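# Replace full sharps bin and stow it in cart tote

## Task

The sharps bin sitting in the wall bracket is full. Take it out, put the empty sharps bin from the shelved bench into the bracket in its place, and set the full bin inside the tote on the cart. The cart and the stool may be moved. At the end, release everything and back the robot away. The task fails if the robot falls over or is left leaning.

## Robot and tools

Robot: a Hello Robot Stretch 3 with one arm. It has a two-wheeled base (0.33 m long, 0.34 m wide), a lift that rides up a mast, and a telescoping arm that points out of the robot's RIGHT side. The arm cannot reach forward, so to shift the gripper forward or back you drive the base. On-the-spot turns pivot about the point midway between the drive wheels, 0.05 m behind the front edge. With the arm pulled in and the wrist folded, a turn sweeps a circle of radius 0.28 m. An unfolded, level wrist pokes out past that circle. The base cannot move sideways.

Frames: the base frame has its origin on the floor between the drive wheels, x forward, y left, z up. hand_pose is reported in it, at the point where closed fingertips meet. With all wrist joints at 0, the hand's x axis points up, y points back along the arm toward the mast, and z points to the robot's rear. The odometry frame is the base frame as it was at the start.

execute_actions: argument "actions" is a list holding a single action, or empty (then it only reports state and images). Optional "cameras": a list from head_camera, nav_camera, wrist_camera, all; omitted, null or ["all"] gives every camera, [] gives none. An action may contain:
- "base": exactly one of {"translate_m": d}, a relative drive straight ahead of d metres from the base's last reported position (positive forward, -1 to 1), or {"rotate_rad": d}, a relative turn on the spot (positive = counter-clockwise/left, -3.2 to 3.2).
- "joints": a dictionary of absolute targets by name: lift_m 0 to 1.1 (arm height on the mast); arm_m 0 to 0.52 (extension); wrist_yaw_rad -1.345 to 4.42 (0 along the arm, positive swings toward the front, 3.0 folds over the base); wrist_pitch_rad -1.57 to 0.451 (0 level, negative tips fingertips down); wrist_roll_rad -2.911 to 2.911 (0 = fingers side by side, level); gripper_m -0.089 to 0.179 (bigger = wider; the true fingertip gap is somewhat less, 0 below 0.007); head_pan_rad -3.953 to 1.73 (0 forward, positive left, -1.57 faces along the arm); head_tilt_rad -1.53 to 0.419 (0 level, negative down). Done tolerances: ±0.004 for lift, arm, gripper; ±0.02 for yaw, roll, head; ±0.05 for pitch.
- "contact_limits": only {"arm_m": effort percent 1 to 100}; the arm's motion halts with contact_stop once its effort reaches that value, and the limit also caps its holding force until the next action. Too small stops it instantly; values above the maximum are clipped.
Base and joint motions in one action begin together. Joints you omit may keep pushing toward old targets. Any unknown key or out-of-range number rejects the whole call with no motion. No action runs over 15 s. If a result reports a stop, later movement calls in the same reply are skipped.

wait: {"seconds": 0 to 10}; commands nothing, returns state and images.
zoom_image: {"camera": name, "region": [x0, y0, x1, y1]} in pixels of that camera's latest full image, origin top-left, at most 504x504.
finished_scene: {"scene": number}; ends the scene permanently and reports success. Call it only when the goal holds stably.

Results: base_status and joint_status say how each motion ended: done (for the base, wheels turned the commanded amount even if slipping), off_target (stopped short and may still push), contact_stop, time_out, torque_fault (the joint abandons its target and holds where it is, unless slack or off). on_its_own covers uncommanded joints; "held at" is the held target, not the position. motor_effort is percent of maximum, positive toward larger joint values, with the peak in brackets; it has fixed offsets and noise, and positive wheel effort drives forward. lidar_m: 12 distances in 30-degree sectors from the base origin, 1st straight ahead, counter-clockwise (4th left, 7th behind, 10th right), in a plane 0.17 m up, range 0.15 to 12 m, '-' for nothing; it misses clear objects, low objects and thin legs, and the robot body can block sectors 5, 6, 9, 10. wrist_depth_mm and head_depth_mm: 7x7 grids of median depth (45 to 1000 mm and 280 to 4000 mm), head grid sideways. base_odometry is wheel-based; heading in -3.142 to 3.142; turned_by_wheels and turned_by_imu give turn since last result; base_tilt in degrees (forward/right positive, up to ~4 degrees fixed bias). Camera calibration (K, distortion, T_world_to_cam to the base frame) is supplied and is approximate; the wrist camera's estimate worsens with arm pose.

Gripper use: to grasp, command gripper_m below the object's width (lower squeezes harder, but a stall guard weakens very hard squeezes, so heavy items may slip; resend a different value to re-grip). To let go, command at least 0.02 above the contact value. Readings do not confirm a grasp; check images or efforts.

Speed: fast base (0.30 m/s, 1.9 rad/s) only when stowed: lift_m under 0.30, arm_m under 0.03, wrist_yaw_rad over 2.54; otherwise 0.10 m/s and 0.63 rad/s.

Self-collision: fold or unfold the wrist only with lift_m between 0.32 and 0.95, wrist_pitch_rad -0.4 and roll near 0; once folded, lift may go down to 0.25. If wrist_yaw_rad is below -0.4, keep pitch at -0.5 or lower.

Hazards: arm and lift stop and go slack when they press firmly; a slack lift may sag under load or be pushed up by closing fingers on a surface. Base, wrist and head never auto-stop. Wrist servos pushed hard for several seconds shut off for 10 s. Pushing something rigid with the gripper above about 0.45 m, raising the arm contact limit, pushing again after a contact_stop, driving while holding or pushing a fixed object, or catching furniture (especially reversing) can tip the robot. If it leans, reverse the last move in small steps, free the gripper, and drop lift_m to about 0.2 if still tipped. Avoid drops, slams, hard hits and strong pushes. Loose objects may occasionally be nudged by outside forces. The robot holds its last command while you deliberate.

Each tool is called after "Call:" as name(argument=value, ...), one argument or row to a line, values as JSON.

## Session

I'll start by looking at the current state of the scene.

Call:
execute_actions(
  actions=[],
)

Scene clock: 0.00 s.
base_odometry: x=+0.000 y=+0.000 heading=+0.000 (m, m, rad; odometry frame)
turned_by_wheels: +0.000 (rad since the last result)
turned_by_imu: +0.000 (rad since the last result)
base_tilt: forward=-0.3 right=+0.4 (deg)
lidar_m: 2.64 2.44 2.47 1.14 1.05 1.06 1.33 1.66 1.70 2.30 2.12 1.77
head_depth_mm: 2062 2476 2501 2523 2555 2529 1904 / 2048 2758 2824 2856 2927 2731 1917 / 2032 3012 3116 3122 3131 2751 1910 / 1836 2748 2844 2929 2930 2758 1918 / 2028 2609 2657 2671 2740 2675 1903 / 2030 2435 2461 2473 2535 2518 1936 / 2018 2273 2320 2332 2393 2396 1930
base_status: not commanded
joint_positions: lift_m=+0.528 arm_m=-0.001 wrist_yaw_rad=+2.851 wrist_pitch_rad=-0.425 wrist_roll_rad=-0.010 gripper_m=+0.037 head_pan_rad=-0.013 head_tilt_rad=-0.016
joint_status: not commanded
motor_effort: left_wheel=-1 right_wheel=+0 lift_m=+25 arm_m=+0 wrist_yaw_rad=+0 wrist_pitch_rad=+7 wrist_roll_rad=+0 gripper_m=+1 head_pan_rad=+1 head_tilt_rad=+1 (%)
hand_pose: x=+0.0427 y=+0.0700 z=+0.5387 quat_wxyz=(+0.248, +0.702, +0.049, +0.666) (m; base frame)
wrist_depth_mm: 875 - - - - - - / 917 - - - - - - / - - - - - - - / - - - - - - - / 884 908 914 858 868 856 856 / 761 - 735 746 732 751 734 / 666 647 665 666 659 664 648
pictures: head_camera (sideways: a quarter turn clockwise sets it upright), nav_camera (sideways: a quarter turn counterclockwise sets it upright), wrist_camera
Images, in order (width x height): head_camera 896x504, nav_camera 672x504, wrist_camera 644x364.

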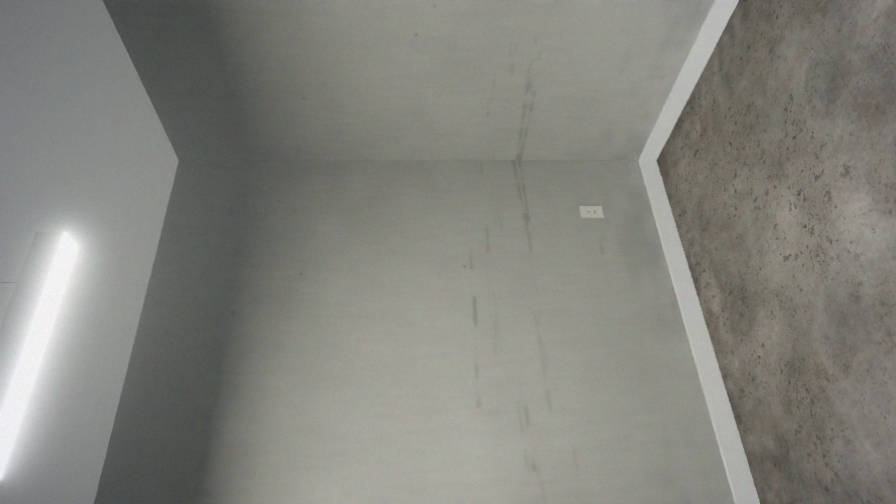

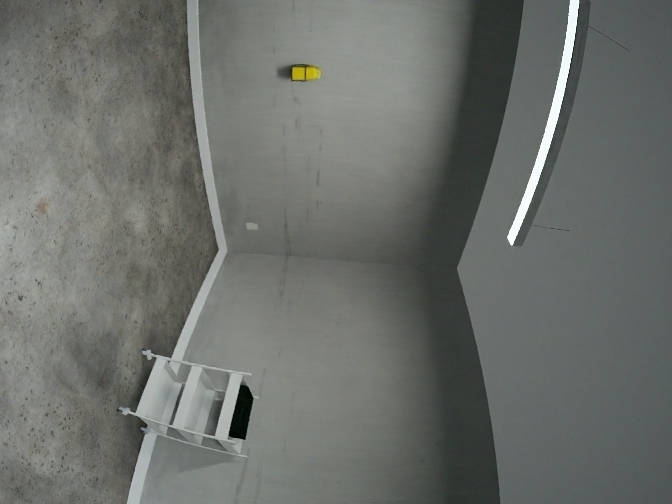

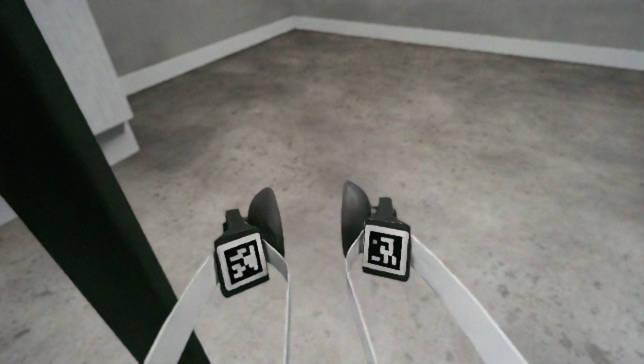

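Call:
zoom_image(
  camera="nav_camera",
  region=[200, 0, 420, 160],
)

Call:
zoom_image(
  camera="nav_camera",
  region=[80, 320, 320, 504],
)

Region (200, 0, 420, 160) of nav_camera's 672x504 image, scaled by 2.291, with more detail than that image has; it fills the top 367 rows of this view, and the rest is white.

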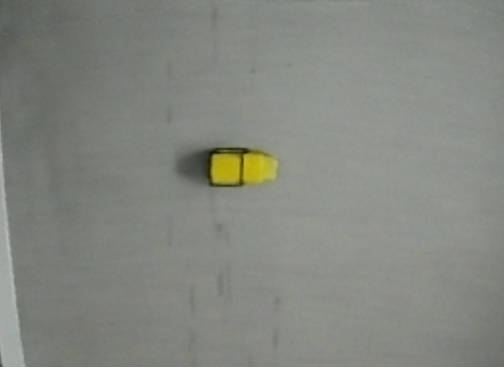

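Region (80, 320, 320, 504) of nav_camera's 672x504 image, scaled by 2.100, with more detail than that image has; it fills the top 386 rows of this view, and the rest is white.

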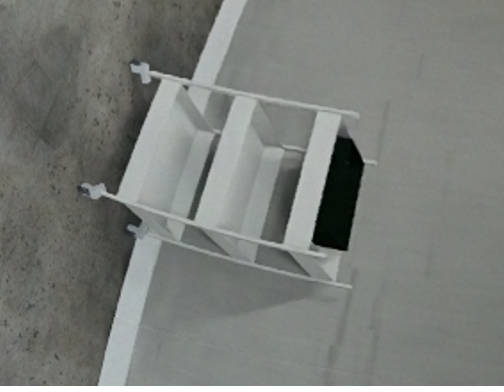

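Call:
execute_actions(
  actions=[
    {"joints": {"head_pan_rad": 0.6, "head_tilt_rad": -0.3}},
  ],
  cameras=["head_camera", "nav_camera"],
)

Scene clock: 17.70 s.
base_odometry: x=+0.000 y=+0.000 heading=+0.000 (m, m, rad; odometry frame)
turned_by_wheels: +0.000 (rad since the last result)
turned_by_imu: +0.000 (rad since the last result)
base_tilt: forward=-0.3 right=+0.4 (deg)
lidar_m: 2.64 2.44 2.47 1.14 1.05 1.06 1.33 1.66 1.70 2.30 2.12 1.77
head_depth_mm: 2058 2197 2358 2545 2414 1769 1394 / 2087 2201 2329 2514 2420 1771 1399 / 2073 2225 2377 2551 2442 1778 1410 / 2082 2218 2375 2566 2440 1806 1416 / 2090 2232 2386 2551 2467 1803 1424 / 2093 2222 2378 2615 2474 1817 1424 / 2109 2250 2402 2582 2514 1811 1431
base_status: not commanded
joint_positions: lift_m=+0.528 arm_m=-0.001 wrist_yaw_rad=+2.851 wrist_pitch_rad=-0.425 wrist_roll_rad=-0.010 gripper_m=+0.037 head_pan_rad=+0.593 head_tilt_rad=-0.296
joint_status: all done
motor_effort: left_wheel=+0(0) right_wheel=+0(0) lift_m=+25(25) arm_m=-1(1) wrist_yaw_rad=+0(0) wrist_pitch_rad=+7(7) wrist_roll_rad=+0(0) gripper_m=+1(1) head_pan_rad=+4(43) head_tilt_rad=-1(19) (%)
hand_pose: x=+0.0427 y=+0.0700 z=+0.5387 quat_wxyz=(+0.248, +0.702, +0.049, +0.666) (m; base frame)
wrist_depth_mm: 897 - - - - - - / 945 - - - - - - / - - - - - - - / - - - - - - - / 911 898 900 883 888 878 862 / 767 - 733 733 727 739 742 / 662 651 677 652 640 641 644
pictures: head_camera (sideways: a quarter turn clockwise sets it upright), nav_camera (sideways: a quarter turn counterclockwise sets it upright)
camera_calibration (this result's frames):
head_camera: T_world_to_cam=[[-0.323152, -0.207136, -0.9234, 1.23078], [-0.612056, 0.789948, 0.0369937, -0.0403849], [0.721776, 0.577127, -0.382052, 0.449396], [0, 0, 0, 1]] pos_world=[0.0486472, 0.0274822, 1.30969]
nav_camera: T_world_to_cam=[[0.238273, 0.235268, 0.942271, -1.19058], [0.537824, -0.83983, 0.0736899, -0.0497348], [0.808685, 0.489218, -0.326642, 0.372987], [0, 0, 0, 1]] pos_world=[0.00880327, 0.0558646, 1.24735]
Images, in order (width x height): head_camera 896x504, nav_camera 672x504.

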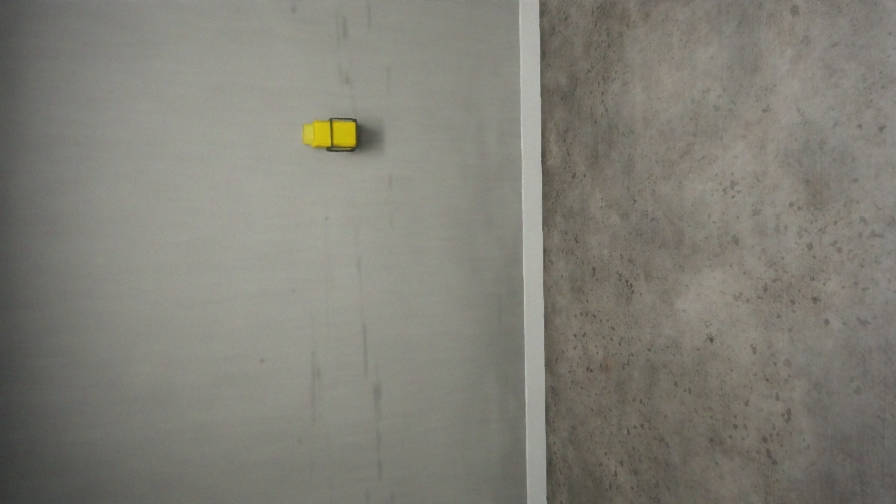

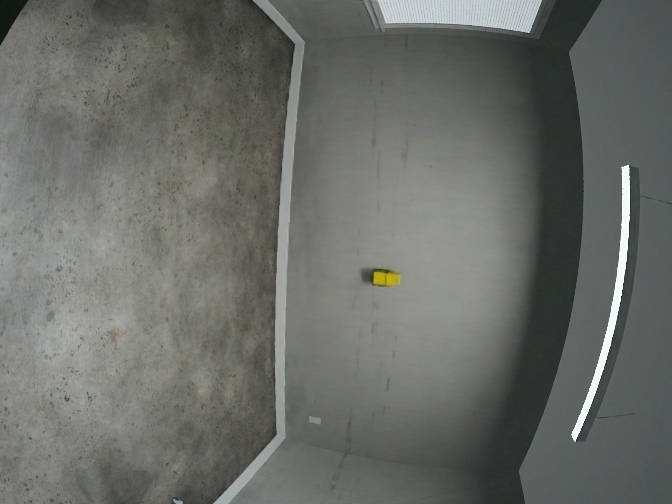

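Call:
zoom_image(
  camera="head_camera",
  region=[270, 80, 430, 190],
)

Region (270, 80, 430, 190) of head_camera's 896x504 image, scaled by 3.150, with more detail than that image has; it fills the top 346 rows of this view, and the rest is white.

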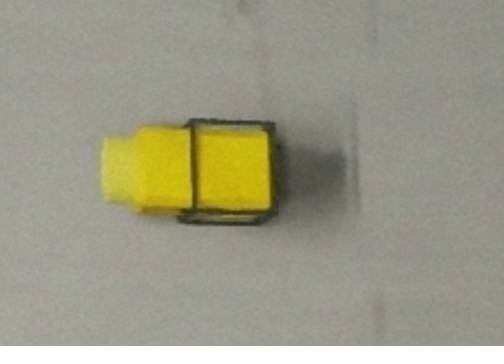

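Call:
execute_actions(
  actions=[
    {"joints": {"head_pan_rad": 1.7, "head_tilt_rad": -0.4}},
  ],
  cameras=["head_camera", "nav_camera"],
)

Scene clock: 34.27 s.
base_odometry: x=+0.000 y=+0.000 heading=+0.000 (m, m, rad; odometry frame)
turned_by_wheels: +0.000 (rad since the last result)
turned_by_imu: +0.000 (rad since the last result)
base_tilt: forward=-0.3 right=+0.4 (deg)
lidar_m: 2.65 2.44 2.46 1.14 1.05 1.06 1.34 1.67 1.70 2.30 2.12 1.77
head_depth_mm: 1779 1934 2162 2437 2075 1585 1291 / 1704 1855 2021 2226 2084 1600 1298 / 1613 1732 1893 2088 2115 1605 1309 / 1528 1658 1756 1244 1374 1511 1317 / 1168 1539 1298 1168 1276 1448 1339 / 1115 1468 1252 1127 - - - / - - - - - - -
base_status: not commanded
joint_positions: lift_m=+0.528 arm_m=-0.001 wrist_yaw_rad=+2.851 wrist_pitch_rad=-0.425 wrist_roll_rad=-0.010 gripper_m=+0.037 head_pan_rad=+1.693 head_tilt_rad=-0.395
joint_status: all done
motor_effort: left_wheel=+0(0) right_wheel=+0(0) lift_m=+25(25) arm_m=+0(1) wrist_yaw_rad=+1(0) wrist_pitch_rad=+7(7) wrist_roll_rad=+0(0) gripper_m=+0(0) head_pan_rad=+5(48) head_tilt_rad=-2(13) (%)
hand_pose: x=+0.0427 y=+0.0700 z=+0.5387 quat_wxyz=(+0.248, +0.702, +0.049, +0.666) (m; base frame)
wrist_depth_mm: 862 - - - - - - / 951 - - - - - - / - - - - - - - / - - - - - - - / 890 899 888 879 898 859 843 / 770 - 740 764 731 766 748 / 674 654 659 656 644 650 649
pictures: head_camera (sideways: a quarter turn clockwise sets it upright), nav_camera (sideways: a quarter turn counterclockwise sets it upright)
camera_calibration (this result's frames):
head_camera: T_world_to_cam=[[0.0488844, -0.470584, -0.881, 1.17319], [-0.982118, -0.183202, 0.0433618, -0.0464129], [-0.181806, 0.863127, -0.471125, 0.570816], [0, 0, 0, 1]] pos_world=[0.000844235, 0.0508966, 1.30452]
nav_camera: T_world_to_cam=[[-0.112715, 0.409815, 0.905178, -1.14003], [0.991519, 0.105701, 0.0756112, -0.0549941], [-0.0646913, 0.906024, -0.418254, 0.497535], [0, 0, 0, 1]] pos_world=[-0.0417848, 0.0222356, 1.24418]
Images, in order (width x height): head_camera 896x504, nav_camera 672x504.

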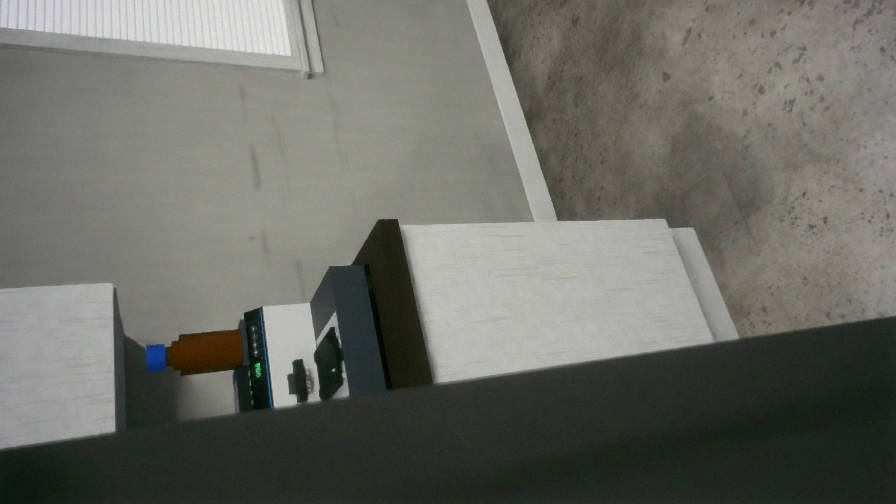

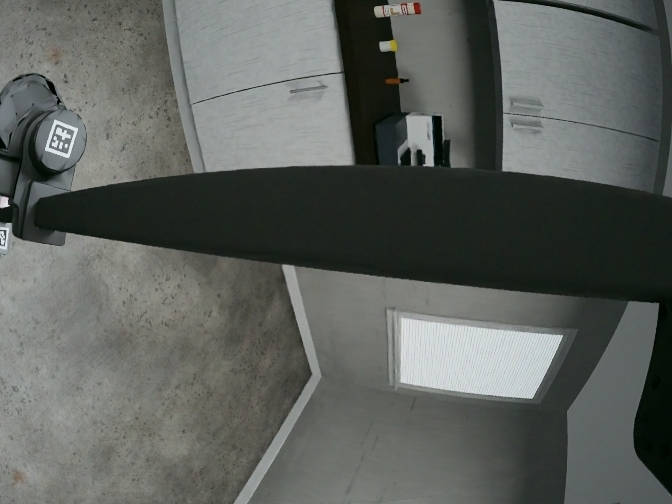

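Call:
execute_actions(
  actions=[
    {"joints": {"head_pan_rad": -1.2, "head_tilt_rad": -0.4}},
  ],
  cameras=["head_camera", "nav_camera"],
)

Scene clock: 41.17 s.
base_odometry: x=+0.000 y=+0.000 heading=+0.000 (m, m, rad; odometry frame)
turned_by_wheels: +0.000 (rad since the last result)
turned_by_imu: +0.000 (rad since the last result)
base_tilt: forward=-0.3 right=+0.4 (deg)
lidar_m: 2.65 2.44 2.46 1.14 1.05 1.06 1.33 1.67 1.69 2.30 2.12 1.77
head_depth_mm: 1904 2082 2271 2477 2065 1594 1291 / 1888 2037 2230 2473 2076 1603 1306 / 1848 1993 2171 2400 2100 1611 1308 / 1806 1970 2145 2353 2106 1619 1312 / 1780 1924 2112 2297 2118 1630 1328 / 1750 1910 2042 2248 2153 1643 1328 / 1706 1849 2009 2180 2083 1653 1335
base_status: not commanded
joint_positions: lift_m=+0.528 arm_m=-0.001 wrist_yaw_rad=+2.851 wrist_pitch_rad=-0.425 wrist_roll_rad=-0.010 gripper_m=+0.037 head_pan_rad=-1.193 head_tilt_rad=-0.395
joint_status: all done
motor_effort: left_wheel=+0(0) right_wheel=+0(0) lift_m=+25(26) arm_m=-1(1) wrist_yaw_rad=+1(1) wrist_pitch_rad=+7(6) wrist_roll_rad=+0(0) gripper_m=+0(0) head_pan_rad=-3(48) head_tilt_rad=-2(2) (%)
hand_pose: x=+0.0427 y=+0.0700 z=+0.5387 quat_wxyz=(+0.248, +0.702, +0.049, +0.666) (m; base frame)
wrist_depth_mm: 896 - - - - - - / 932 - - - - - - / - - - - - - - / - - - - - - - / 878 896 912 896 914 854 857 / 760 - 755 760 710 740 748 / 670 648 666 668 647 644 649
pictures: head_camera (sideways: a quarter turn clockwise sets it upright), nav_camera (sideways: a quarter turn counterclockwise sets it upright)
camera_calibration (this result's frames):
head_camera: T_world_to_cam=[[-0.16654, 0.443013, -0.880911, 1.17439], [0.903697, 0.425969, 0.0433736, -0.0579317], [0.394456, -0.788853, -0.471291, 0.567517], [0, 0, 0, 1]] pos_world=[0.0240756, -0.0479063, 1.30451]
nav_camera: T_world_to_cam=[[0.2129, -0.368063, 0.905099, -1.14191], [-0.932413, -0.353397, 0.0756142, -0.0432619], [0.292028, -0.860024, -0.418424, 0.495581], [0, 0, 0, 1]] pos_world=[0.0580513, -0.00937231, 1.24418]
Images, in order (width x height): head_camera 896x504, nav_camera 672x504.

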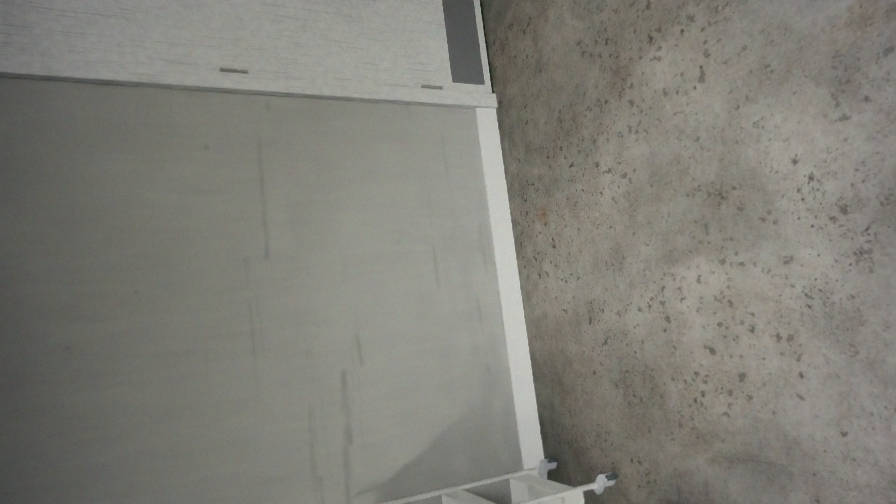

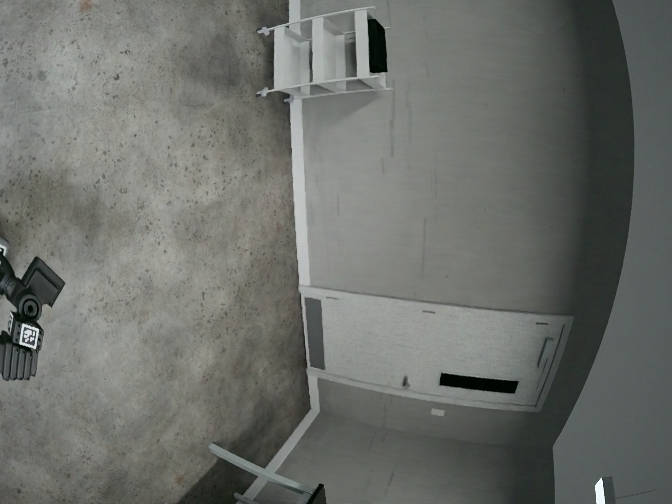

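Call:
execute_actions(
  actions=[
    {"joints": {"head_pan_rad": -2.6, "head_tilt_rad": -0.4}},
  ],
  cameras=["head_camera", "nav_camera"],
)

Scene clock: 46.20 s.
base_odometry: x=+0.000 y=+0.000 heading=+0.000 (m, m, rad; odometry frame)
turned_by_wheels: +0.000 (rad since the last result)
turned_by_imu: +0.000 (rad since the last result)
base_tilt: forward=-0.3 right=+0.3 (deg)
lidar_m: 2.65 2.44 2.46 1.14 1.05 1.06 1.33 1.67 1.69 2.30 2.12 1.76
head_depth_mm: 1950 2140 2262 2530 1969 1592 1298 / 1966 2104 2123 2497 2082 1599 1298 / 1967 2128 2169 2534 2096 1609 1302 / 1965 2134 2157 2472 2094 1616 1312 / 1970 2125 2152 1903 2031 1620 1325 / 1974 2095 2217 2528 2150 1634 1334 / 1951 2099 1939 2519 2154 1640 1335
base_status: not commanded
joint_positions: lift_m=+0.528 arm_m=-0.001 wrist_yaw_rad=+2.851 wrist_pitch_rad=-0.425 wrist_roll_rad=-0.010 gripper_m=+0.037 head_pan_rad=-2.593 head_tilt_rad=-0.395
joint_status: all done
motor_effort: left_wheel=+0(0) right_wheel=+0(0) lift_m=+25(25) arm_m=-1(1) wrist_yaw_rad=+1(0) wrist_pitch_rad=+7(7) wrist_roll_rad=+0(0) gripper_m=+0(1) head_pan_rad=-4(47) head_tilt_rad=-2(2) (%)
hand_pose: x=+0.0427 y=+0.0700 z=+0.5387 quat_wxyz=(+0.248, +0.702, +0.049, +0.666) (m; base frame)
wrist_depth_mm: 875 - - - - - - / 939 - - - - - - / - - - - - - - / - - - - - - - / 855 901 916 884 917 855 867 / 788 - 721 745 727 746 734 / 667 654 664 657 640 652 642
pictures: head_camera (sideways: a quarter turn clockwise sets it upright), nav_camera (sideways: a quarter turn counterclockwise sets it upright)
camera_calibration (this result's frames):
head_camera: T_world_to_cam=[[0.408279, 0.239424, -0.8809, 1.17087], [0.573367, -0.818149, 0.043375, -0.0559185], [-0.710323, -0.522788, -0.471311, 0.574282], [0, 0, 0, 1]] pos_world=[-0.0380541, -0.0258564, 1.30451]
nav_camera: T_world_to_cam=[[-0.32654, -0.272371, 0.905089, -1.13861], [-0.506734, 0.85878, 0.0756145, -0.045859], [-0.797868, -0.433948, -0.418445, 0.502257], [0, 0, 0, 1]] pos_world=[0.00569507, -0.0527877, 1.24418]
Images, in order (width x height): head_camera 896x504, nav_camera 672x504.

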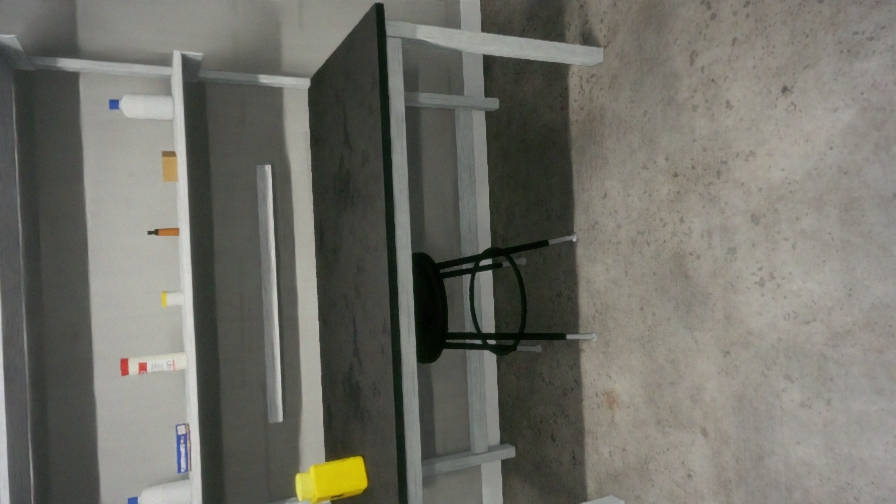

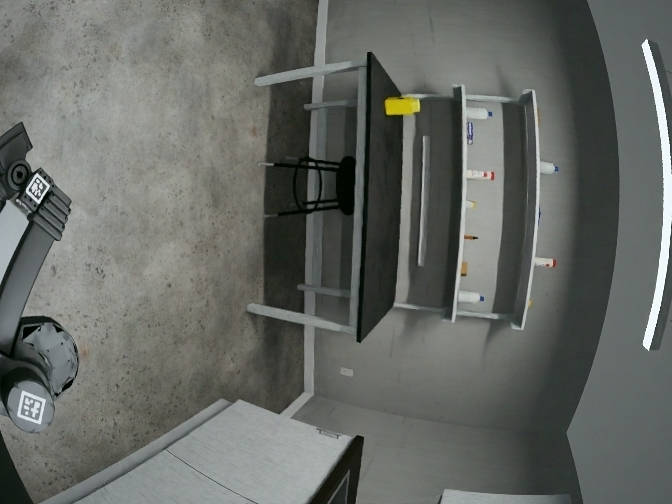

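Call:
execute_actions(
  actions=[
    {"base": {"rotate_rad": 0.355}, "joints": {"lift_m": 0.28, "head_pan_rad": -0.6, "head_tilt_rad": -0.35}},
  ],
  cameras=["head_camera", "nav_camera"],
)

Scene clock: 169.30 s.
base_odometry: x=+0.000 y=+0.000 heading=+0.355 (m, m, rad; odometry frame)
turned_by_wheels: +0.355 (rad since the last result)
turned_by_imu: +0.353 (rad since the last result)
base_tilt: forward=-0.3 right=+0.3 (deg)
lidar_m: 2.44 2.44 1.95 1.05 1.05 1.19 1.67 1.69 1.76 2.13 1.76 1.94
head_depth_mm: 1915 2041 2144 2169 2073 1646 1326 / 2068 2205 2366 2546 2137 1657 1342 / 2239 2416 2586 2790 2192 1669 1344 / 2459 2687 2917 3075 2207 1668 1356 / 2646 2849 3098 3175 2274 1690 1363 / 2523 2665 2807 2943 2253 1701 1363 / 2312 2441 2577 2716 2276 1707 1366
base_status: done
joint_positions: lift_m=+0.280 arm_m=-0.001 wrist_yaw_rad=+2.851 wrist_pitch_rad=-0.426 wrist_roll_rad=-0.010 gripper_m=+0.037 head_pan_rad=-0.607 head_tilt_rad=-0.359
joint_status: all done
motor_effort: left_wheel=-4(9) right_wheel=+2(5) lift_m=+17(21) arm_m=-1(1) wrist_yaw_rad=+1(1) wrist_pitch_rad=+7(7) wrist_roll_rad=+0(0) gripper_m=+0(0) head_pan_rad=+6(51) head_tilt_rad=+4(10) (%)
hand_pose: x=+0.0427 y=+0.0699 z=+0.2912 quat_wxyz=(+0.248, +0.702, +0.049, +0.666) (m; base frame)
wrist_depth_mm: 797 890 - - - - - / 907 - - - - - - / - 865 841 830 814 816 802 / - 672 669 665 655 658 646 / - 573 564 563 565 555 537 / 483 - - 469 455 470 466 / 439 - - 419 412 409 411
pictures: head_camera (sideways: a quarter turn clockwise sets it upright), nav_camera (sideways: a quarter turn counterclockwise sets it upright)
camera_calibration (this result's frames):
head_camera: T_world_to_cam=[[-0.357333, 0.258848, -0.897391, 1.19705], [0.516399, 0.855361, 0.0410987, -0.0526096], [0.778232, -0.448726, -0.439318, 0.523571], [0, 0, 0, 1]] pos_world=[0.0474542, -0.0299138, 1.3064]
nav_camera: T_world_to_cam=[[0.353851, -0.170285, 0.91967, -1.16178], [-0.583923, -0.808337, 0.0749992, -0.0445905], [0.730632, -0.563555, -0.385464, 0.450014], [0, 0, 0, 1]] pos_world=[0.0562668, 0.0197294, 1.24527]
Images, in order (width x height): head_camera 896x504, nav_camera 672x504.

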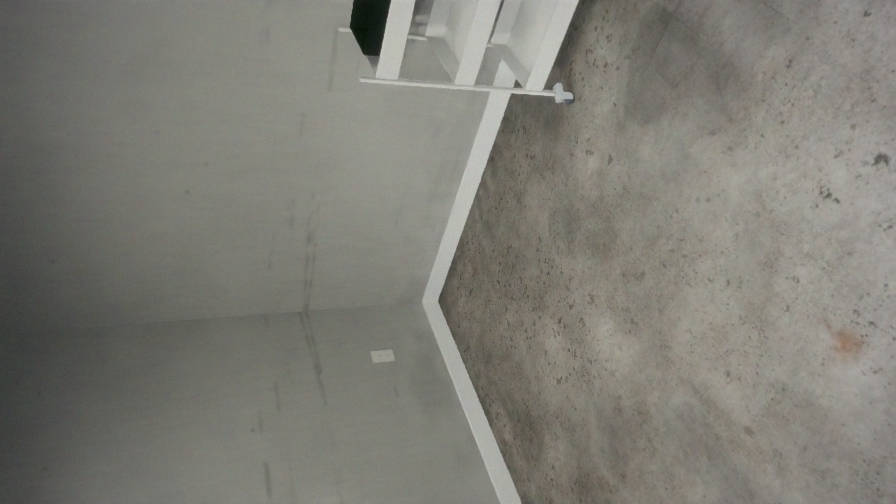

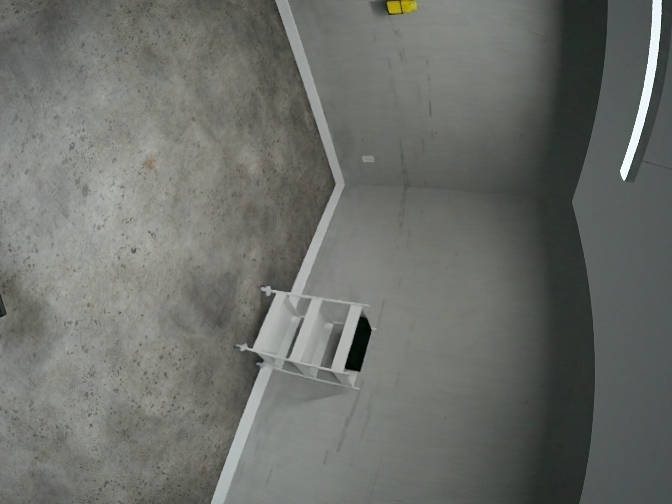

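Call:
execute_actions(
  actions=[
    {"base": {"translate_m": 1.0}, "joints": {"head_pan_rad": 0.1, "head_tilt_rad": -0.3}},
  ],
  cameras=["head_camera"],
)

Call:
execute_actions(
  actions=[
    {"base": {"translate_m": 0.71}},
  ],
  cameras=["head_camera", "nav_camera"],
)

Scene clock: 179.87 s.
base_odometry: x=+0.938 y=+0.347 heading=+0.355 (m, m, rad; odometry frame)
turned_by_wheels: +0.000 (rad since the last result)
turned_by_imu: -0.001 (rad since the last result)
base_tilt: forward=-0.4 right=+0.3 (deg)
lidar_m: 1.48 1.48 1.68 1.95 1.43 1.53 2.55 2.57 2.17 1.42 1.41 1.76
head_depth_mm: 1291 1393 1494 1622 1747 1739 1380 / 1282 1371 1474 1601 1733 1738 1389 / 1264 1358 1448 1563 1708 1762 1400 / 1251 1329 1414 1539 1673 1763 1402 / 1231 1320 1403 1519 1652 1717 1408 / 1223 1301 1390 1501 1631 1722 1415 / 1206 1286 1381 1475 1597 1699 1420
base_status: done
joint_positions: lift_m=+0.280 arm_m=-0.001 wrist_yaw_rad=+2.851 wrist_pitch_rad=-0.426 wrist_roll_rad=-0.010 gripper_m=+0.037 head_pan_rad=+0.093 head_tilt_rad=-0.309
joint_status: all done
motor_effort: left_wheel=-3(11) right_wheel=+2(7) lift_m=+17(17) arm_m=+0(1) wrist_yaw_rad=+0(0) wrist_pitch_rad=+7(7) wrist_roll_rad=+0(0) gripper_m=+0(1) head_pan_rad=+5(49) head_tilt_rad=+5(11) (%)
hand_pose: x=+0.0427 y=+0.0699 z=+0.2912 quat_wxyz=(+0.248, +0.702, +0.049, +0.666) (m; base frame)
wrist_depth_mm: - - - - - - - / - - - - - - - / - 868 829 823 823 804 805 / - 663 681 665 666 662 661 / - 567 573 553 563 550 544 / 480 - - 473 467 464 464 / 436 - - 413 416 406 405
pictures: head_camera (sideways: a quarter turn clockwise sets it upright)
camera_calibration (this result's frames):
head_camera: T_world_to_cam=[[-0.394808, -0.0280403, -0.918336, 1.22461], [-0.158123, 0.986694, 0.0378524, -0.0442712], [0.905055, 0.160155, -0.393988, 0.463811], [0, 0, 0, 1]] pos_world=[0.0567102, 0.00373889, 1.30901]
Images, in order (width x height): head_camera 896x504.

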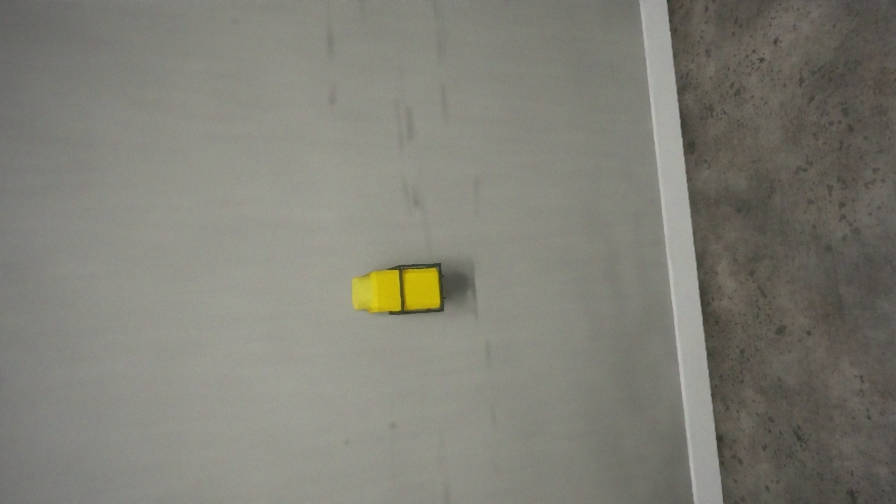

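Scene clock: 183.93 s.
base_odometry: x=+1.604 y=+0.594 heading=+0.355 (m, m, rad; odometry frame)
turned_by_wheels: +0.000 (rad since the last result)
turned_by_imu: -0.001 (rad since the last result)
base_tilt: forward=-0.3 right=+0.3 (deg)
lidar_m: 0.80 0.80 0.91 1.50 2.16 1.91 2.94 3.20 1.43 1.41 1.62 0.95
head_depth_mm: 676 725 779 843 921 1013 1116 / 670 716 769 830 905 990 1099 / 661 707 758 819 891 977 1074 / 654 697 749 807 874 961 1054 / 643 689 740 795 862 940 1036 / 638 679 730 777 751 923 1017 / 632 673 720 764 738 912 996
base_status: done
joint_positions: lift_m=+0.280 arm_m=-0.001 wrist_yaw_rad=+2.851 wrist_pitch_rad=-0.426 wrist_roll_rad=-0.010 gripper_m=+0.037 head_pan_rad=+0.093 head_tilt_rad=-0.309
joint_status: not commanded
motor_effort: left_wheel=-3(9) right_wheel=+2(8) lift_m=+18(17) arm_m=+0(0) wrist_yaw_rad=+0(0) wrist_pitch_rad=+7(7) wrist_roll_rad=+0(0) gripper_m=+0(1) head_pan_rad=+4(5) head_tilt_rad=+4(4) (%)
hand_pose: x=+0.0427 y=+0.0699 z=+0.2912 quat_wxyz=(+0.248, +0.702, +0.049, +0.666) (m; base frame)
wrist_depth_mm: - - - - 866 705 588 / - - - - 940 764 628 / - 859 842 855 814 758 644 / - 669 662 659 666 662 651 / - 556 575 560 552 539 538 / 487 - - 477 458 464 463 / 429 - - 416 412 406 404
pictures: head_camera (sideways: a quarter turn clockwise sets it upright), nav_camera (sideways: a quarter turn counterclockwise sets it upright)
camera_calibration (this result's frames):
head_camera: T_world_to_cam=[[-0.394707, -0.0280692, -0.918378, 1.22466], [-0.158223, 0.986678, 0.0378453, -0.0442614], [0.905081, 0.160246, -0.393889, 0.463682], [0, 0, 0, 1]] pos_world=[0.0567091, 0.0037437, 1.30902]
nav_camera: T_world_to_cam=[[0.333933, 0.0934546, 0.937953, -1.18553], [0.0705934, -0.994758, 0.0739816, -0.0472631], [0.93995, 0.0415084, -0.338779, 0.387983], [0, 0, 0, 1]] pos_world=[0.0345384, 0.0476729, 1.2469]
Images, in order (width x height): head_camera 896x504, nav_camera 672x504.

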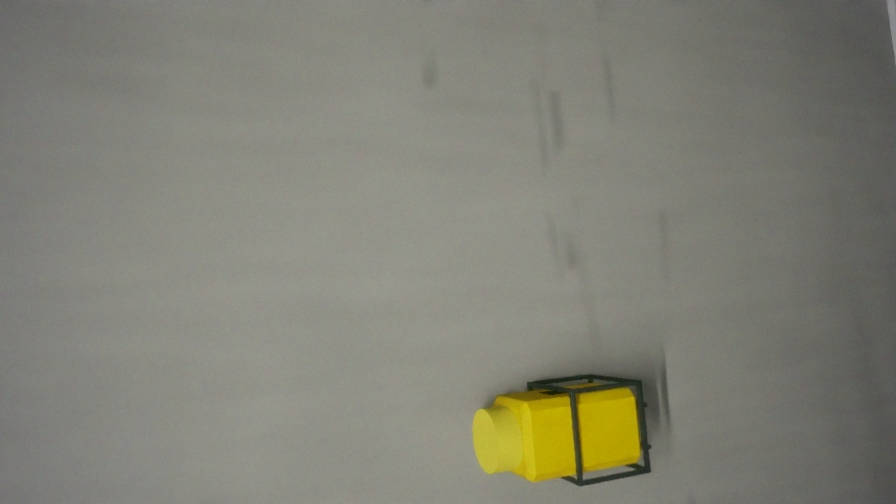

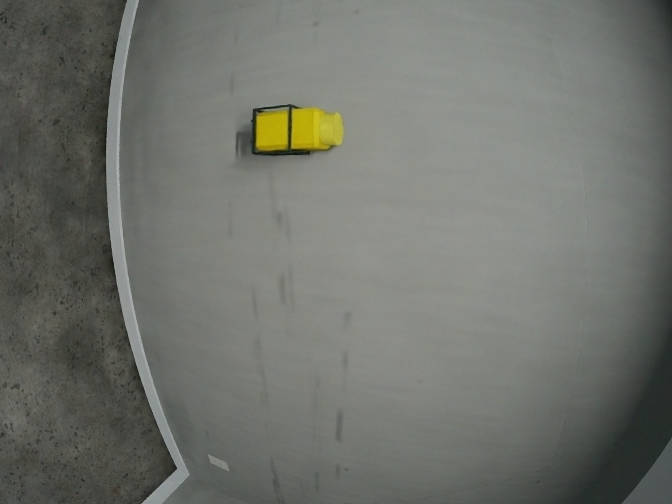

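Call:
execute_actions(
  actions=[
    {"base": {"rotate_rad": 1.837}, "joints": {"lift_m": 0.85, "head_pan_rad": -1.5, "head_tilt_rad": -0.45, "wrist_pitch_rad": -0.4, "wrist_roll_rad": 0.0}},
  ],
  cameras=["head_camera"],
)

Scene clock: 227.70 s.
base_odometry: x=+1.604 y=+0.594 heading=+2.192 (m, m, rad; odometry frame)
turned_by_wheels: +1.837 (rad since the last result)
turned_by_imu: +1.825 (rad since the last result)
base_tilt: forward=-0.3 right=+0.3 (deg)
lidar_m: 2.15 1.90 2.15 3.32 2.36 1.40 1.62 1.17 0.84 0.80 0.83 1.10
head_depth_mm: 620 676 743 822 926 1058 1194 / 629 685 755 841 946 1081 1205 / 638 695 768 854 963 1110 1234 / 645 707 775 774 980 1132 1251 / 655 717 789 859 1001 1157 1270 / 663 727 806 903 1027 1193 1283 / 673 739 818 921 1046 1212 1290
base_status: done
joint_positions: lift_m=+0.850 arm_m=-0.001 wrist_yaw_rad=+2.851 wrist_pitch_rad=-0.417 wrist_roll_rad=-0.006 gripper_m=+0.037 head_pan_rad=-1.493 head_tilt_rad=-0.445
joint_status: all done
motor_effort: left_wheel=-4(13) right_wheel=+2(6) lift_m=+31(33) arm_m=-1(1) wrist_yaw_rad=+1(0) wrist_pitch_rad=+8(9) wrist_roll_rad=+4(3) gripper_m=+0(1) head_pan_rad=-4(46) head_tilt_rad=-1(14) (%)
hand_pose: x=+0.0430 y=+0.0710 z=+0.8625 quat_wxyz=(+0.245, +0.703, +0.046, +0.666) (m; base frame)
wrist_depth_mm: - - - - - - - / - - - - - - - / - - - - - - - / - - - - - - - / - - - - - - - / - - - - - - - / - - - 987 - 973 988
pictures: head_camera (sideways: a quarter turn clockwise sets it upright)
camera_calibration (this result's frames):
head_camera: T_world_to_cam=[[-0.0314536, 0.515569, -0.856271, 1.14143], [0.989419, 0.137461, 0.0464223, -0.0624208], [0.141638, -0.84575, -0.514437, 0.625198], [0, 0, 0, 1]] pos_world=[0.00911056, -0.0511447, 1.3019]
Images, in order (width x height): head_camera 896x504.

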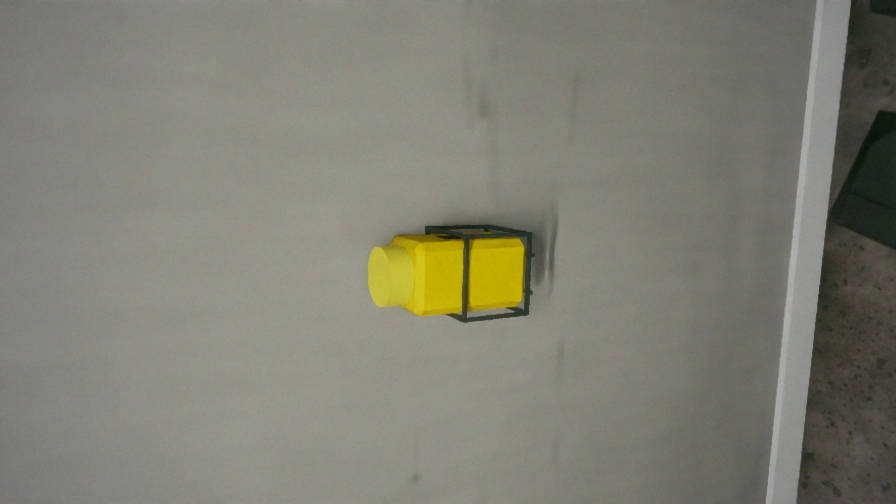

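Call:
execute_actions(
  actions=[
    {"joints": {"wrist_yaw_rad": 0.0, "gripper_m": 0.17}},
  ],
  cameras=["head_camera", "wrist_camera"],
)

Scene clock: 250.03 s.
base_odometry: x=+1.604 y=+0.594 heading=+2.192 (m, m, rad; odometry frame)
turned_by_wheels: +0.000 (rad since the last result)
turned_by_imu: +0.000 (rad since the last result)
base_tilt: forward=-0.3 right=+0.3 (deg)
lidar_m: 2.16 1.91 2.15 3.32 2.37 1.40 1.62 1.18 0.84 0.80 0.82 1.10
head_depth_mm: 620 677 746 826 925 1055 1189 / 629 686 755 840 947 1070 - / 638 695 764 854 963 1100 1234 / 646 706 774 772 984 1115 1250 / 654 716 789 856 1003 1159 1266 / 663 726 805 901 1020 1188 1293 / 672 739 820 918 1048 1219 1294
base_status: not commanded
joint_positions: lift_m=+0.850 arm_m=-0.001 wrist_yaw_rad=+0.003 wrist_pitch_rad=-0.417 wrist_roll_rad=-0.005 gripper_m=+0.170 head_pan_rad=-1.493 head_tilt_rad=-0.445
joint_status: all done
motor_effort: left_wheel=-4(4) right_wheel=+2(2) lift_m=+32(32) arm_m=-1(1) wrist_yaw_rad=-2(1) wrist_pitch_rad=+8(8) wrist_roll_rad=+3(4) gripper_m=+1(88) head_pan_rad=-3(4) head_tilt_rad=-1(2) (%)
hand_pose: x=-0.0207 y=-0.3686 z=+0.8625 quat_wxyz=(+0.694, +0.148, -0.689, -0.145) (m; base frame)
wrist_depth_mm: 466 386 499 511 524 559 568 / 503 415 533 555 578 600 623 / 544 571 587 612 644 678 722 / 595 629 664 680 731 771 791 / 656 724 745 787 833 - 928 / 724 830 837 920 948 - - / 907 936 966 966 975 990 962
pictures: head_camera (sideways: a quarter turn clockwise sets it upright), wrist_camera
camera_calibration (this result's frames):
head_camera: T_world_to_cam=[[-0.0314537, 0.515569, -0.856271, 1.14143], [0.989419, 0.137462, 0.0464223, -0.0624208], [0.141638, -0.84575, -0.514437, 0.625198], [0, 0, 0, 1]] pos_world=[0.00911058, -0.0511447, 1.3019]
wrist_camera: T_world_to_cam=[[-0.995376, 0.0957466, -0.00763877, 0.0141921], [0.0651629, 0.614718, -0.78605, 0.928805], [-0.0705659, -0.782914, -0.618115, 0.41191], [0, 0, 0, 1]] pos_world=[-0.0173304, -0.249823, 0.984803]
Images, in order (width x height): head_camera 896x504, wrist_camera 644x364.

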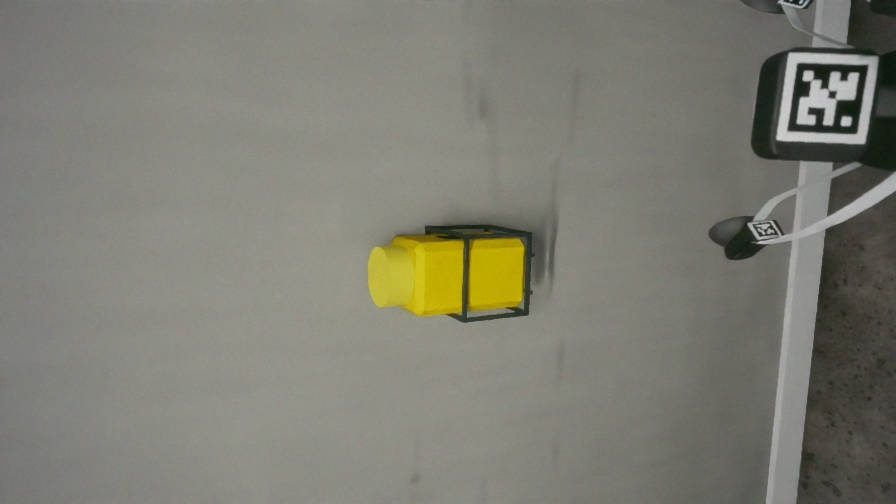

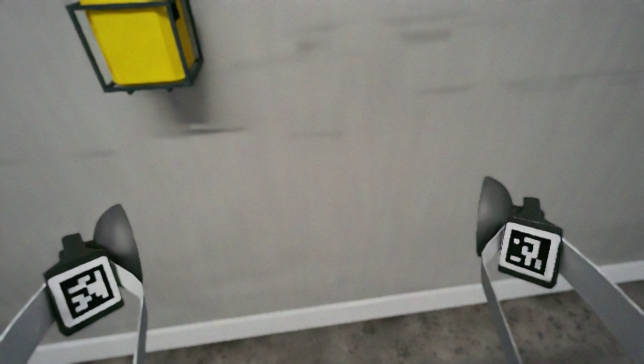

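Call:
execute_actions(
  actions=[
    {"base": {"translate_m": 0.16}, "joints": {"wrist_pitch_rad": 0.0}},
  ],
  cameras=["head_camera", "wrist_camera"],
)

Scene clock: 271.33 s.
base_odometry: x=+1.511 y=+0.724 heading=+2.191 (m, m, rad; odometry frame)
turned_by_wheels: +0.000 (rad since the last result)
turned_by_imu: +0.000 (rad since the last result)
base_tilt: forward=-0.3 right=+0.4 (deg)
lidar_m: 2.00 1.78 1.93 3.25 2.60 1.55 1.77 1.16 0.83 0.79 0.82 1.10
head_depth_mm: 616 672 737 821 920 1040 1190 / 625 682 748 793 939 1039 - / 634 690 755 761 958 1093 1221 / 641 701 774 864 966 1136 1244 / 652 712 785 878 998 1147 1250 / 658 721 800 893 1018 1183 1290 / 668 733 814 911 1042 1203 1294
base_status: done
joint_positions: lift_m=+0.850 arm_m=-0.001 wrist_yaw_rad=+0.003 wrist_pitch_rad=-0.021 wrist_roll_rad=-0.005 gripper_m=+0.170 head_pan_rad=-1.493 head_tilt_rad=-0.445
joint_status: all done
motor_effort: left_wheel=-4(6) right_wheel=+2(4) lift_m=+32(32) arm_m=-1(1) wrist_yaw_rad=-1(2) wrist_pitch_rad=+10(9) wrist_roll_rad=+3(3) gripper_m=+1(2) head_pan_rad=-4(3) head_tilt_rad=-2(2) (%)
hand_pose: x=-0.0206 y=-0.3998 z=+0.9589 quat_wxyz=(+0.709, +0.009, -0.705, -0.007) (m; base frame)
wrist_depth_mm: 466 476 496 504 534 537 555 / 483 494 507 526 546 556 574 / 507 518 532 541 567 584 601 / 514 536 538 566 578 601 651 / 530 550 560 591 612 - 669 / 543 578 618 622 662 673 693 / 579 596 621 638 677 707 716
pictures: head_camera (sideways: a quarter turn clockwise sets it upright), wrist_camera
camera_calibration (this result's frames):
head_camera: T_world_to_cam=[[-0.0314537, 0.515569, -0.856271, 1.14143], [0.989419, 0.137462, 0.0464223, -0.0624208], [0.141638, -0.84575, -0.514437, 0.625198], [0, 0, 0, 1]] pos_world=[0.00911058, -0.0511447, 1.3019]
wrist_camera: T_world_to_cam=[[-0.995338, 0.0851536, -0.0452786, 0.0498692], [0.0663353, 0.263679, -0.962327, 1.05248], [-0.0700066, -0.960844, -0.268099, 0.0403349], [0, 0, 0, 1]] pos_world=[-0.0173561, -0.243008, 1.0259]
Images, in order (width x height): head_camera 896x504, wrist_camera 644x364.

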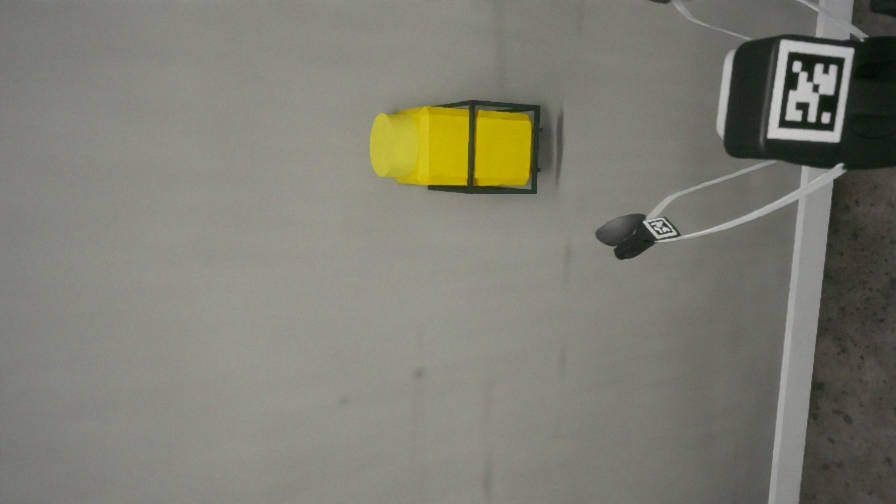

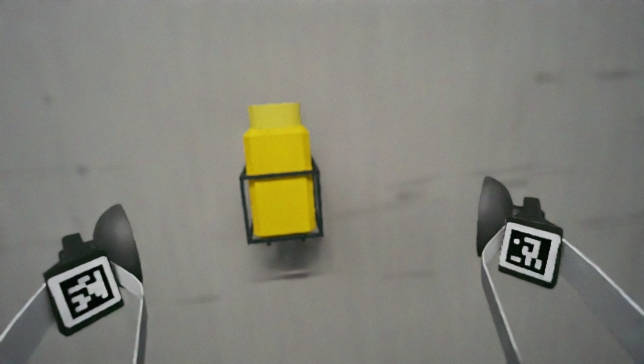

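Call:
execute_actions(
  actions=[
    {"base": {"translate_m": 0.025}, "joints": {"arm_m": 0.19, "lift_m": 0.84, "head_tilt_rad": -0.6}, "contact_limits": {"arm_m": 30}},
  ],
  cameras=["head_camera", "wrist_camera"],
)

Scene clock: 307.77 s.
base_odometry: x=+1.496 y=+0.744 heading=+2.191 (m, m, rad; odometry frame)
turned_by_wheels: +0.000 (rad since the last result)
turned_by_imu: +0.000 (rad since the last result)
base_tilt: forward=-0.3 right=+0.4 (deg)
lidar_m: 1.97 1.76 1.89 3.31 2.64 1.56 1.80 1.16 0.83 0.79 0.82 1.09
head_depth_mm: 619 693 779 868 - 1271 1156 / 626 699 707 - - 1285 1169 / 634 709 793 939 1104 1315 1179 / 641 720 820 955 1130 1321 1177 / 651 729 832 971 1161 1341 1189 / 658 741 846 984 1180 1372 1195 / 666 751 858 1002 1211 1390 1209
base_status: done
joint_positions: lift_m=+0.840 arm_m=+0.190 wrist_yaw_rad=+0.002 wrist_pitch_rad=-0.020 wrist_roll_rad=-0.005 gripper_m=+0.170 head_pan_rad=-1.493 head_tilt_rad=-0.593
joint_status: all done
motor_effort: left_wheel=-4(7) right_wheel=+2(6) lift_m=+17(29) arm_m=+3(3) wrist_yaw_rad=-1(2) wrist_pitch_rad=+9(10) wrist_roll_rad=+3(3) gripper_m=+0(0) head_pan_rad=-4(4) head_tilt_rad=-3(16) (%)
contact_limits: arm_m 30 (drawing in: default 28, maximum 46; extending or still: default 37, maximum 62)
hand_pose: x=-0.0209 y=-0.5904 z=+0.9499 quat_wxyz=(+0.709, +0.008, -0.705, -0.007) (m; base frame)
wrist_depth_mm: 299 313 322 330 345 358 372 / 313 323 331 345 355 371 382 / 322 335 338 262 373 385 399 / 338 346 349 265 380 403 411 / 347 367 369 274 404 - 437 / 357 383 383 286 419 438 462 / 382 399 406 420 440 455 484
pictures: head_camera (sideways: a quarter turn clockwise sets it upright), wrist_camera
camera_calibration (this result's frames):
head_camera: T_world_to_cam=[[-0.0407232, 0.635686, -0.770873, 1.03015], [0.990021, 0.129838, 0.0547685, -0.0732806], [0.134905, -0.760951, -0.63463, 0.781607], [0, 0, 0, 1]] pos_world=[0.00905829, -0.0505754, 1.29416]
wrist_camera: T_world_to_cam=[[-0.995235, 0.0862347, -0.0454985, 0.0662566], [0.066751, 0.262481, -0.962626, 1.09371], [-0.0710692, -0.961076, -0.266986, -0.146492], [0, 0, 0, 1]] pos_world=[-0.0174762, -0.433581, 1.01673]
Images, in order (width x height): head_camera 896x504, wrist_camera 644x364.

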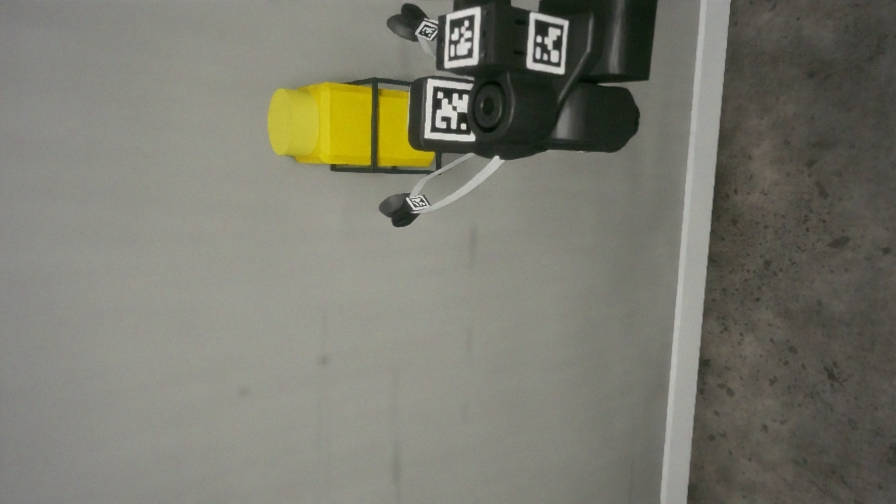

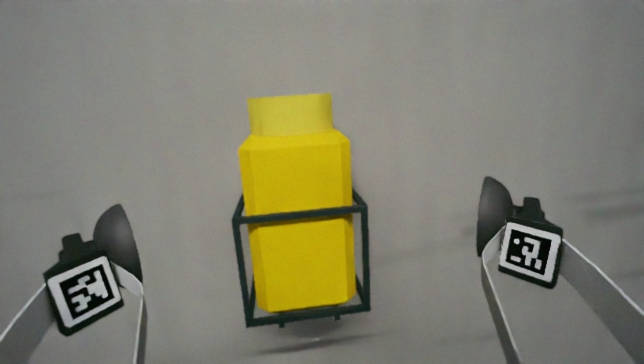

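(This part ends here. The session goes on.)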